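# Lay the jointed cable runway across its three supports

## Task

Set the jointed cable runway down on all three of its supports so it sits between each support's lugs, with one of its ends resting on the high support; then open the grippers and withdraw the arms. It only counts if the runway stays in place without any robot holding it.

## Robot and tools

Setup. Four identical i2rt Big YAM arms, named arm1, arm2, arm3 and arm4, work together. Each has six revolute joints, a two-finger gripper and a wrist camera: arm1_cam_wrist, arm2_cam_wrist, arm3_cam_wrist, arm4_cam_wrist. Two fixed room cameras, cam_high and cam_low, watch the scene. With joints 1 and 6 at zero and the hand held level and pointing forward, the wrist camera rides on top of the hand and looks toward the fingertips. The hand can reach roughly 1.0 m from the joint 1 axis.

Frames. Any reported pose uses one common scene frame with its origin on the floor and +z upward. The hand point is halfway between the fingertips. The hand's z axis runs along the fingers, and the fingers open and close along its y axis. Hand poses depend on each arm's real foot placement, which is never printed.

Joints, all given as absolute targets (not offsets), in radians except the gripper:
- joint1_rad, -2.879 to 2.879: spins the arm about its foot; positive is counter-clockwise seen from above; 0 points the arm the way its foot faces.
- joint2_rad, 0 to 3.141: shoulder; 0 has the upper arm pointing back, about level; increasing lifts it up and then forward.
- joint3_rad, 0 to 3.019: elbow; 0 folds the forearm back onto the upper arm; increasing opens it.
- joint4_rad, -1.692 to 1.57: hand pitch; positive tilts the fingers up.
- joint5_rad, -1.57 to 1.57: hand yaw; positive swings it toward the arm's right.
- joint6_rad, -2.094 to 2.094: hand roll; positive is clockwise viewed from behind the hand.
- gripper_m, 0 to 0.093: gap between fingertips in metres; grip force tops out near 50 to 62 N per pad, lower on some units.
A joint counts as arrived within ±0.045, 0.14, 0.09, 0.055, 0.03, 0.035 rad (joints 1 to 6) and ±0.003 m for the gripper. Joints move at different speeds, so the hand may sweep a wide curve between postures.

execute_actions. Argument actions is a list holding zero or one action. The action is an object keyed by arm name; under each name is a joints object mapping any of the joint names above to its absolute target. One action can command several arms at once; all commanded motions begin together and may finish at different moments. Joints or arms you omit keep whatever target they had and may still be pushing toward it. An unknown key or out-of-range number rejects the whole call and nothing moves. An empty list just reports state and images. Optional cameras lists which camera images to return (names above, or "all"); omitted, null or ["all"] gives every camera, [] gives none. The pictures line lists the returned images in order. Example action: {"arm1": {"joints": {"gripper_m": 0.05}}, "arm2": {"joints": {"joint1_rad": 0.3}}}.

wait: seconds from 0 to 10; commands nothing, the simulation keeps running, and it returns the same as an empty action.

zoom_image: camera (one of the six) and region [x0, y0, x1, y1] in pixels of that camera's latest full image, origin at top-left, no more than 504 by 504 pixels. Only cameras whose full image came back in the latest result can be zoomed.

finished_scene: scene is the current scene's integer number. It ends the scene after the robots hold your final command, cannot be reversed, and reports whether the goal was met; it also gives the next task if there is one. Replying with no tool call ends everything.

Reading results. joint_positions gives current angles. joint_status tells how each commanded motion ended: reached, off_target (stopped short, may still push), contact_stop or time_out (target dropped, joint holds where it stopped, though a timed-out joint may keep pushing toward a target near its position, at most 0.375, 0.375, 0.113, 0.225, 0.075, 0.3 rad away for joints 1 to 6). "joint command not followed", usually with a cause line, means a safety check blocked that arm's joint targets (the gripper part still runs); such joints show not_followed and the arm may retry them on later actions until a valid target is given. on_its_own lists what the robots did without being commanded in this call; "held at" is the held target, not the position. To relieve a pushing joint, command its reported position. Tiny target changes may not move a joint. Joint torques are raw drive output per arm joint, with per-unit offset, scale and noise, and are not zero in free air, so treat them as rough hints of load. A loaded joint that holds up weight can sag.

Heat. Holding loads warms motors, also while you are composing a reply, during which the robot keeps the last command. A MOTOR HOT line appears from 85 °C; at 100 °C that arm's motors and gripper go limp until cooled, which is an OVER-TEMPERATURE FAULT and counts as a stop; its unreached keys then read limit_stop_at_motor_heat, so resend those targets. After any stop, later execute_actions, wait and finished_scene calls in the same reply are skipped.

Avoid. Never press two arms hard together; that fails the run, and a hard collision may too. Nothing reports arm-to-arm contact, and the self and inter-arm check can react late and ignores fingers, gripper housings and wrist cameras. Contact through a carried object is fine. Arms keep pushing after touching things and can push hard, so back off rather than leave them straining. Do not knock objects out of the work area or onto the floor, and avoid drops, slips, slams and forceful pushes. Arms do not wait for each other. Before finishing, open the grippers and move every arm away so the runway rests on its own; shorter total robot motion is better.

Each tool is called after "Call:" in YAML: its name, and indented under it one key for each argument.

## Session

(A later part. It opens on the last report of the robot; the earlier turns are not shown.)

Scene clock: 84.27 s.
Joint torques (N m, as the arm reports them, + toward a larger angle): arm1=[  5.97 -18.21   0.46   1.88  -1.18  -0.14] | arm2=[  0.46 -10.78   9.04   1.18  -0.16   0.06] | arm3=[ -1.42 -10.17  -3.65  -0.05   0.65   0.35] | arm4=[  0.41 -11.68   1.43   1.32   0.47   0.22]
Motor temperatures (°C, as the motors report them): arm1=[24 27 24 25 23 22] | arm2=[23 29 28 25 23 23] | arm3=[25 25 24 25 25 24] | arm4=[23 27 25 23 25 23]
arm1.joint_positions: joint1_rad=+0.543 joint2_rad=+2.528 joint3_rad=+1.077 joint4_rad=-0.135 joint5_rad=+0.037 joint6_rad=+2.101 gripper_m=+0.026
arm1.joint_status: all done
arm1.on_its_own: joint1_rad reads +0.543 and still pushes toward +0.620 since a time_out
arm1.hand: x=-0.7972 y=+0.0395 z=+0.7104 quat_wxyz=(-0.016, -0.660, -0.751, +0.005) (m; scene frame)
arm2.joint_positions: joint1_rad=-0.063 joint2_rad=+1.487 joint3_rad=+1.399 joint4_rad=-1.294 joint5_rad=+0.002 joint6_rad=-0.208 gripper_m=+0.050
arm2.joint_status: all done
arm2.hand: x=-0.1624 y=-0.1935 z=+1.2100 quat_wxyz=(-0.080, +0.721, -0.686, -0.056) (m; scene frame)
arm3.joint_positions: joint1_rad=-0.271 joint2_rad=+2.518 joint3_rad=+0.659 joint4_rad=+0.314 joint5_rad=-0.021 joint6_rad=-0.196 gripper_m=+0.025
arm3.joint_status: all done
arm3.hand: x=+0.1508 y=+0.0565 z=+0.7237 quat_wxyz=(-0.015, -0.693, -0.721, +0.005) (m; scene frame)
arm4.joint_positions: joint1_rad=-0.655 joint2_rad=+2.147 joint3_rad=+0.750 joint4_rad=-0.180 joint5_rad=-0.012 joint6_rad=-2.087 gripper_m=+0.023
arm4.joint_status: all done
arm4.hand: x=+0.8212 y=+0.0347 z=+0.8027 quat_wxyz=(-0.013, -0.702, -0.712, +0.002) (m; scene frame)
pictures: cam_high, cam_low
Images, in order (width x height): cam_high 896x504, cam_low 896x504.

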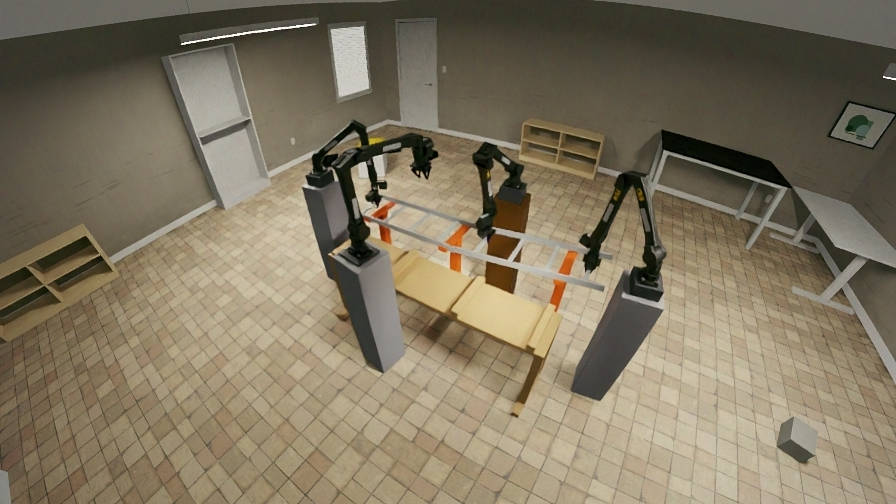

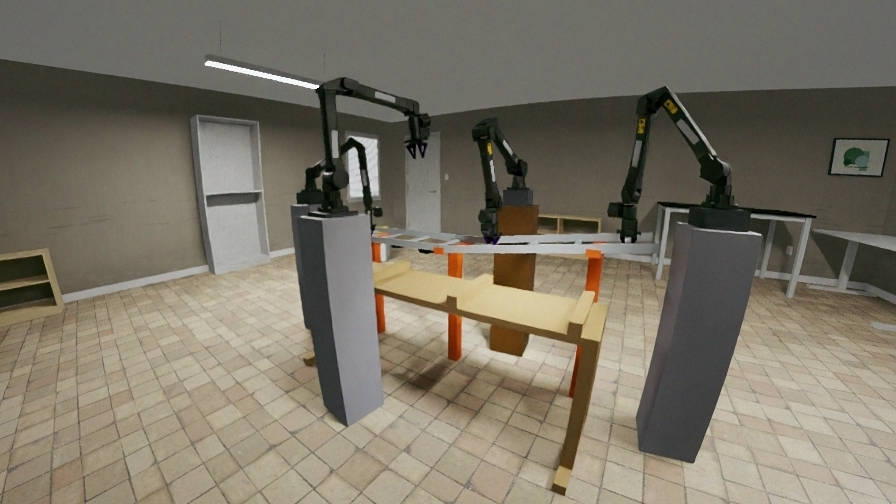

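Call:
execute_actions:
  actions:
    - {"arm1":{"joints":{"joint1_rad":0.58,"joint2_rad":2.57,"joint3_rad":1.11,"joint4_rad":-0.08}},"arm3":{"joints":{"joint2_rad":2.58,"joint3_rad":0.68,"joint4_rad":0.36}},"arm4":{"joints":{"joint2_rad":2.22,"joint3_rad":0.77,"joint4_rad":-0.1}}}
  cameras: ["cam_high","cam_low"]

Call:
zoom_image:
  camera: "cam_low"
  region: [360,200,680,300]

Call:
zoom_image:
  camera: "cam_high"
  region: [340,170,640,320]

Scene clock: 86.20 s.
Joint torques (N m, as the arm reports them, + toward a larger angle): arm1=[  2.67 -14.09   3.36   2.73  -1.02  -0.14] | arm2=[  0.5  -10.81   9.06   1.16  -0.17   0.06] | arm3=[-1.34 -5.59 -0.49  1.12  0.65  0.36] | arm4=[ 0.45 -6.95  3.06  2.61  0.4   0.23]
Motor temperatures (°C, as the motors report them): arm1=[24 27 24 26 23 22] | arm2=[23 29 28 25 23 23] | arm3=[25 25 23 25 25 24] | arm4=[23 27 25 23 25 23]
arm1.joint_positions: joint1_rad=+0.541 joint2_rad=+2.538 joint3_rad=+1.083 joint4_rad=-0.133 joint5_rad=+0.033 joint6_rad=+2.101 gripper_m=+0.026
arm1.joint_status: all done
arm1.hand: x=-0.7972 y=+0.0394 z=+0.7068 quat_wxyz=(-0.014, -0.661, -0.750, +0.006) (m; scene frame)
arm2.joint_positions: joint1_rad=-0.063 joint2_rad=+1.487 joint3_rad=+1.399 joint4_rad=-1.294 joint5_rad=+0.002 joint6_rad=-0.208 gripper_m=+0.050
arm2.joint_status: not commanded
arm2.hand: x=-0.1624 y=-0.1935 z=+1.2100 quat_wxyz=(-0.080, +0.721, -0.686, -0.056) (m; scene frame)
arm3.joint_positions: joint1_rad=-0.271 joint2_rad=+2.533 joint3_rad=+0.662 joint4_rad=+0.340 joint5_rad=-0.021 joint6_rad=-0.197 gripper_m=+0.024
arm3.joint_status: all done
arm3.hand: x=+0.1505 y=+0.0550 z=+0.7201 quat_wxyz=(-0.019, -0.693, -0.721, +0.011) (m; scene frame)
arm4.joint_positions: joint1_rad=-0.655 joint2_rad=+2.157 joint3_rad=+0.750 joint4_rad=-0.165 joint5_rad=-0.011 joint6_rad=-2.087 gripper_m=+0.023
arm4.joint_status: joint4_rad time_out (moved +0.015 of +0.080); the others done
arm4.on_its_own: joint4_rad reads -0.165 and still pushes toward -0.100 since a time_out
arm4.hand: x=+0.8205 y=+0.0352 z=+0.7996 quat_wxyz=(-0.010, -0.702, -0.713, +0.002) (m; scene frame)
pictures: cam_high, cam_low
Images, in order (width x height): cam_high 896x504, cam_low 896x504.

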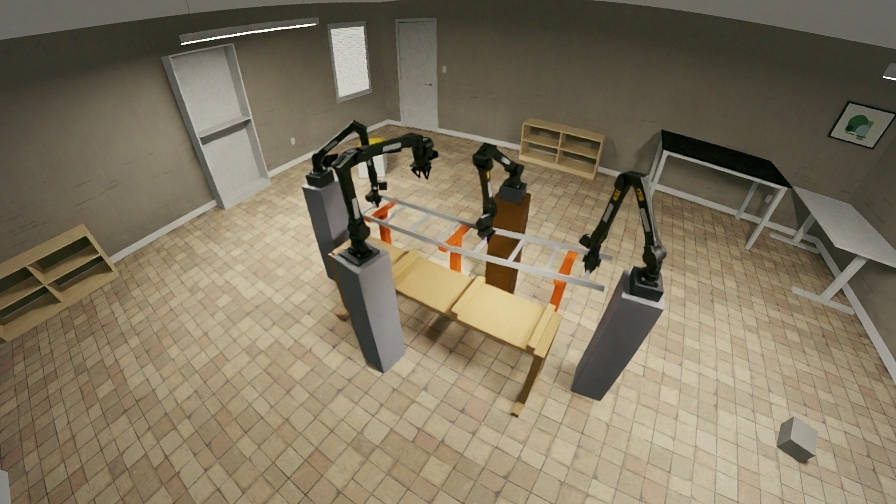

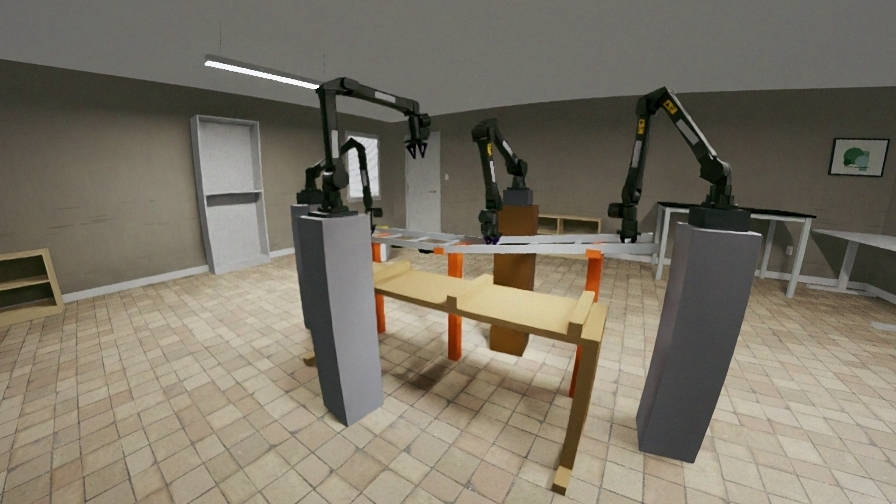

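Region (360, 200, 680, 300) of cam_low's 896x504 image, scaled by 1.575, with more detail than that image has; it fills the top 158 rows of this view, and the rest is white.

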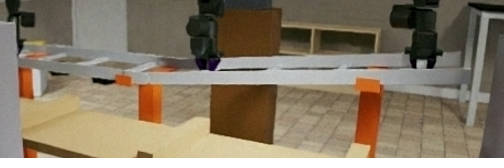

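Region (340, 170, 640, 320) of cam_high's 896x504 image, scaled by 1.680, with more detail than that image has.

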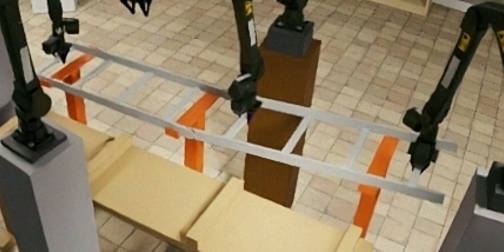

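Call:
execute_actions:
  actions:
    - {"arm1":{"joints":{"gripper_m":0.05,"joint1_rad":0.545,"joint2_rad":2.5,"joint4_rad":-0.13}},"arm3":{"joints":{"gripper_m":0.055,"joint2_rad":2.49,"joint4_rad":0.33}},"arm4":{"joints":{"gripper_m":0.05,"joint2_rad":2.12,"joint4_rad":-0.17}}}
  cameras: []

Call:
execute_actions:
  actions:
    - {"arm1":{"joints":{"joint2_rad":2.2,"joint3_rad":0.98,"joint4_rad":-0.35}},"arm3":{"joints":{"joint2_rad":2.15,"joint3_rad":0.55,"joint4_rad":0.05}},"arm4":{"joints":{"joint2_rad":1.8,"joint3_rad":0.7,"joint4_rad":-0.45}}}

Scene clock: 87.27 s.
Joint torques (N m, as the arm reports them, + toward a larger angle): arm1=[  0.08 -17.27   2.96   0.71   0.06  -0.12] | arm2=[  0.45 -10.88   9.07   1.17  -0.17   0.06] | arm3=[ -1.38 -10.02  -1.48  -0.17   0.1    0.18] | arm4=[  0.24 -11.52   2.87   0.1    0.06   0.22]
Motor temperatures (°C, as the motors report them): arm1=[24 27 24 26 23 22] | arm2=[23 29 28 25 23 23] | arm3=[25 25 23 25 25 24] | arm4=[23 27 25 23 25 23]
arm1.joint_positions: joint1_rad=+0.537 joint2_rad=+2.510 joint3_rad=+1.093 joint4_rad=-0.138 joint5_rad=+0.001 joint6_rad=+2.098 gripper_m=+0.050
arm1.joint_status: all done
arm1.hand: x=-0.7857 y=+0.0532 z=+0.7183 quat_wxyz=(-0.001, -0.662, -0.750, -0.013) (m; scene frame)
arm2.joint_positions: joint1_rad=-0.063 joint2_rad=+1.487 joint3_rad=+1.399 joint4_rad=-1.294 joint5_rad=+0.002 joint6_rad=-0.208 gripper_m=+0.050
arm2.joint_status: not commanded
arm2.hand: x=-0.1624 y=-0.1935 z=+1.2100 quat_wxyz=(-0.080, +0.721, -0.686, -0.056) (m; scene frame)
arm3.joint_positions: joint1_rad=-0.271 joint2_rad=+2.503 joint3_rad=+0.678 joint4_rad=+0.340 joint5_rad=-0.005 joint6_rad=-0.181 gripper_m=+0.055
arm3.joint_status: all done
arm3.hand: x=+0.1442 y=+0.0324 z=+0.7263 quat_wxyz=(-0.026, -0.698, -0.715, +0.034) (m; scene frame)
arm4.joint_positions: joint1_rad=-0.654 joint2_rad=+2.127 joint3_rad=+0.758 joint4_rad=-0.165 joint5_rad=-0.003 joint6_rad=-2.086 gripper_m=+0.050
arm4.joint_status: all done
arm4.hand: x=+0.8080 y=+0.0432 z=+0.8098 quat_wxyz=(+0.009, -0.702, -0.712, +0.004) (m; scene frame)
pictures: none
No camera images: the call's "cameras" was empty. Leave "cameras" out to get every camera's image.

Scene clock: 88.50 s.
Joint torques (N m, as the arm reports them, + toward a larger angle): arm1=[ -0.03 -14.38   3.86   0.05   0.06  -0.12] | arm2=[  0.42 -10.89   9.06   1.18  -0.17   0.07] | arm3=[-1.31 -7.93  0.2  -0.49  0.1   0.17] | arm4=[ 0.15 -9.01  4.37 -0.24  0.07  0.21]
Motor temperatures (°C, as the motors report them): arm1=[24 27 24 25 23 22] | arm2=[23 28 28 25 23 23] | arm3=[25 25 23 25 25 24] | arm4=[23 27 25 23 25 23]
arm1.joint_positions: joint1_rad=+0.537 joint2_rad=+2.182 joint3_rad=+0.976 joint4_rad=-0.343 joint5_rad=+0.001 joint6_rad=+2.097 gripper_m=+0.050
arm1.joint_status: all done
arm1.hand: x=-0.7816 y=+0.0559 z=+0.8415 quat_wxyz=(-0.002, -0.661, -0.750, -0.016) (m; scene frame)
arm2.joint_positions: joint1_rad=-0.063 joint2_rad=+1.487 joint3_rad=+1.399 joint4_rad=-1.294 joint5_rad=+0.002 joint6_rad=-0.208 gripper_m=+0.050
arm2.joint_status: not commanded
arm2.hand: x=-0.1624 y=-0.1935 z=+1.2100 quat_wxyz=(-0.080, +0.721, -0.686, -0.056) (m; scene frame)
arm3.joint_positions: joint1_rad=-0.271 joint2_rad=+2.149 joint3_rad=+0.551 joint4_rad=+0.063 joint5_rad=-0.005 joint6_rad=-0.181 gripper_m=+0.055
arm3.joint_status: all done
arm3.hand: x=+0.1455 y=+0.0391 z=+0.8223 quat_wxyz=(-0.012, -0.699, -0.715, +0.014) (m; scene frame)
arm4.joint_positions: joint1_rad=-0.652 joint2_rad=+1.787 joint3_rad=+0.701 joint4_rad=-0.436 joint5_rad=-0.003 joint6_rad=-2.085 gripper_m=+0.050
arm4.joint_status: all done
arm4.hand: x=+0.8106 y=+0.0407 z=+0.9159 quat_wxyz=(+0.015, -0.701, -0.713, +0.005) (m; scene frame)
pictures: arm1_cam_wrist, arm2_cam_wrist, arm3_cam_wrist, arm4_cam_wrist, cam_high, cam_low
Images, in order (width x height): arm1_cam_wrist 504x504, arm2_cam_wrist 504x504, arm3_cam_wrist 504x504, arm4_cam_wrist 504x504, cam_high 896x504, cam_low 896x504.

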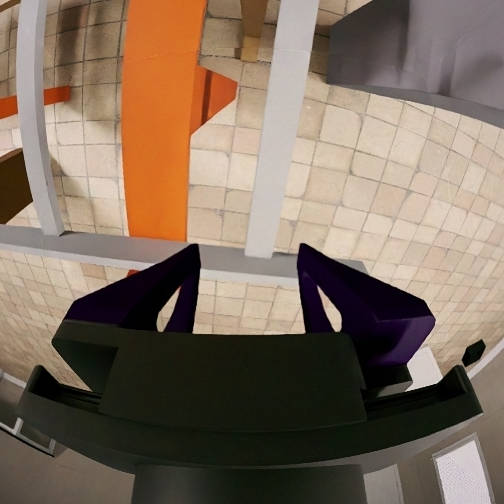

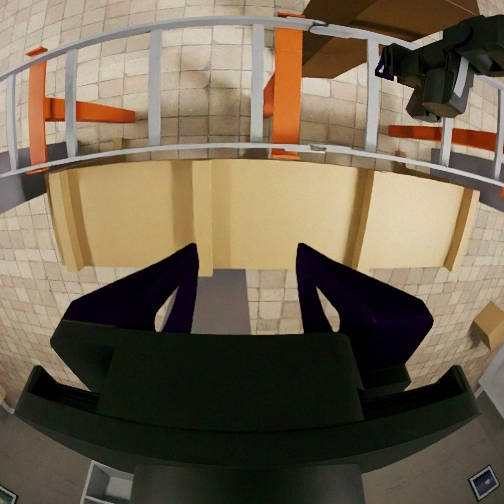

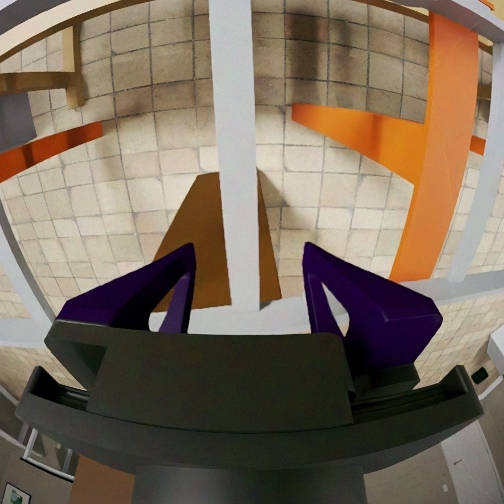

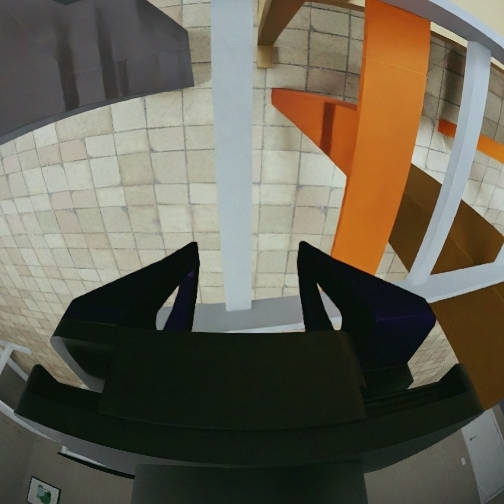

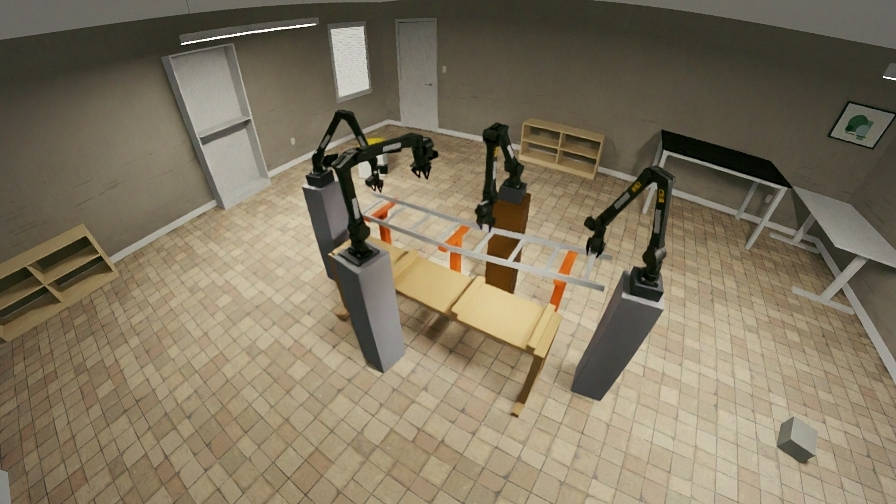

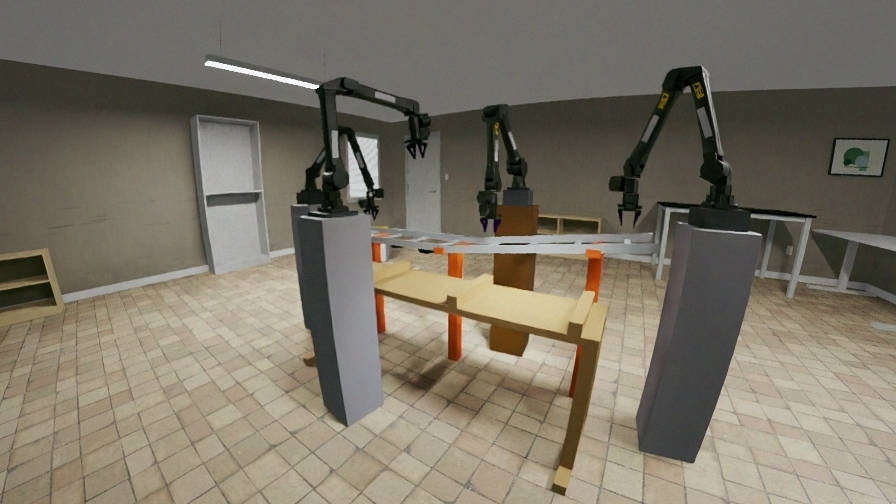

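Call:
zoom_image:
  camera: "arm2_cam_wrist"
  region: [0,0,504,180]

Call:
zoom_image:
  camera: "arm2_cam_wrist"
  region: [240,0,380,170]

Region (0, 0, 504, 180) of arm2_cam_wrist's 504x504 image, scaled by 1.000; it fills the top 180 rows of this view, and the rest is white.

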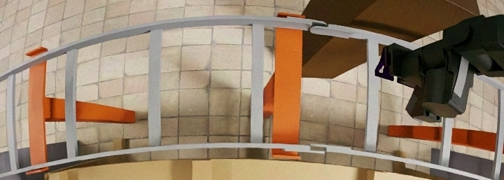

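Region (240, 0, 380, 170) of arm2_cam_wrist's 504x504 image, scaled by 2.965, with more detail than that image has; it fills the left 415 columns of this view, and the rest is white.

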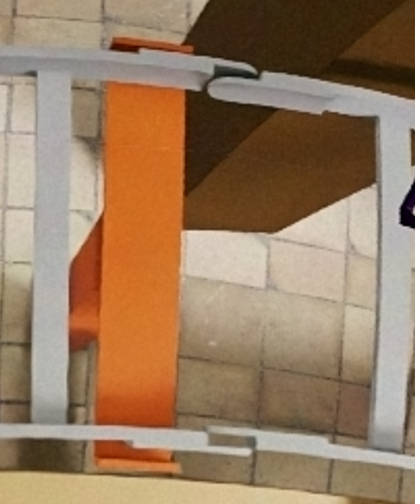

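Between lugs on both sides. Retreat.

Call:
execute_actions:
  actions:
    - {"arm1":{"joints":{"joint2_rad":1.3,"joint3_rad":0.8,"joint4_rad":-1.0}},"arm3":{"joints":{"joint2_rad":1.3,"joint3_rad":0.6,"joint4_rad":-0.8}},"arm4":{"joints":{"joint2_rad":1.2,"joint3_rad":0.7,"joint4_rad":-1.0}}}
  cameras: ["cam_high"]

Call:
finished_scene:
  scene: 1

Scene clock: 90.13 s.
Joint torques (N m, as the arm reports them, + toward a larger angle): arm1=[-0.07 -8.5   9.46  0.22  0.06 -0.11] | arm2=[  0.49 -10.86   9.05   1.19  -0.17   0.06] | arm3=[-1.29 -4.69  8.18 -0.39  0.1   0.18] | arm4=[ 0.07 -5.36  8.78 -0.13  0.06  0.22]
Motor temperatures (°C, as the motors report them): arm1=[24 27 24 25 23 22] | arm2=[23 28 28 25 23 23] | arm3=[25 25 24 25 25 24] | arm4=[23 27 25 23 25 23]
arm1.joint_positions: joint1_rad=+0.537 joint2_rad=+1.296 joint3_rad=+0.795 joint4_rad=-0.993 joint5_rad=+0.001 joint6_rad=+2.097 gripper_m=+0.050
arm1.joint_status: all done
arm1.hand: x=-0.8614 y=-0.0060 z=+1.1263 quat_wxyz=(-0.007, -0.661, -0.749, -0.043) (m; scene frame)
arm2.joint_positions: joint1_rad=-0.063 joint2_rad=+1.487 joint3_rad=+1.399 joint4_rad=-1.294 joint5_rad=+0.002 joint6_rad=-0.208 gripper_m=+0.050
arm2.joint_status: not commanded
arm2.hand: x=-0.1624 y=-0.1935 z=+1.2100 quat_wxyz=(-0.080, +0.721, -0.686, -0.056) (m; scene frame)
arm3.joint_positions: joint1_rad=-0.271 joint2_rad=+1.305 joint3_rad=+0.591 joint4_rad=-0.786 joint5_rad=-0.005 joint6_rad=-0.181 gripper_m=+0.055
arm3.joint_status: all done
arm3.hand: x=+0.1445 y=+0.0297 z=+1.0576 quat_wxyz=(-0.022, -0.698, -0.715, +0.028) (m; scene frame)
arm4.joint_positions: joint1_rad=-0.652 joint2_rad=+1.194 joint3_rad=+0.701 joint4_rad=-0.985 joint5_rad=-0.003 joint6_rad=-2.085 gripper_m=+0.050
arm4.joint_status: all done
arm4.hand: x=+0.8559 y=+0.0159 z=+1.0966 quat_wxyz=(+0.036, -0.700, -0.713, +0.011) (m; scene frame)
pictures: cam_high
Images, in order (width x height): cam_high 896x504.

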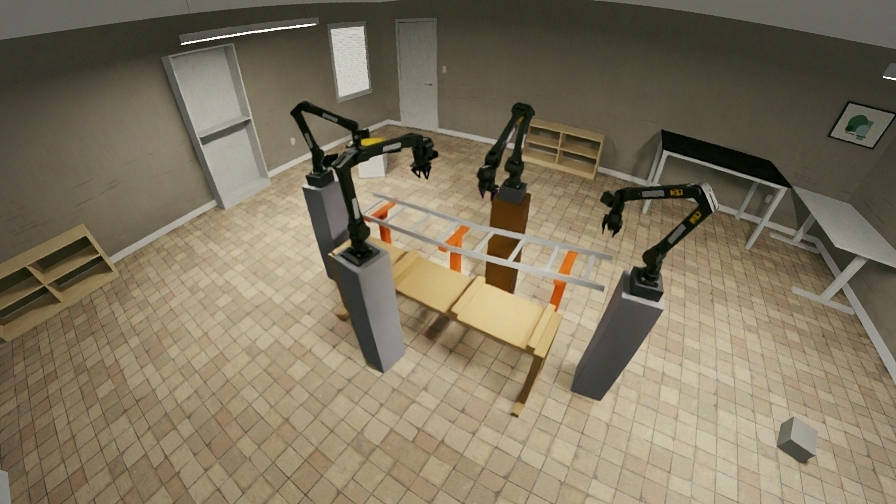

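The scene is finished: the task was done.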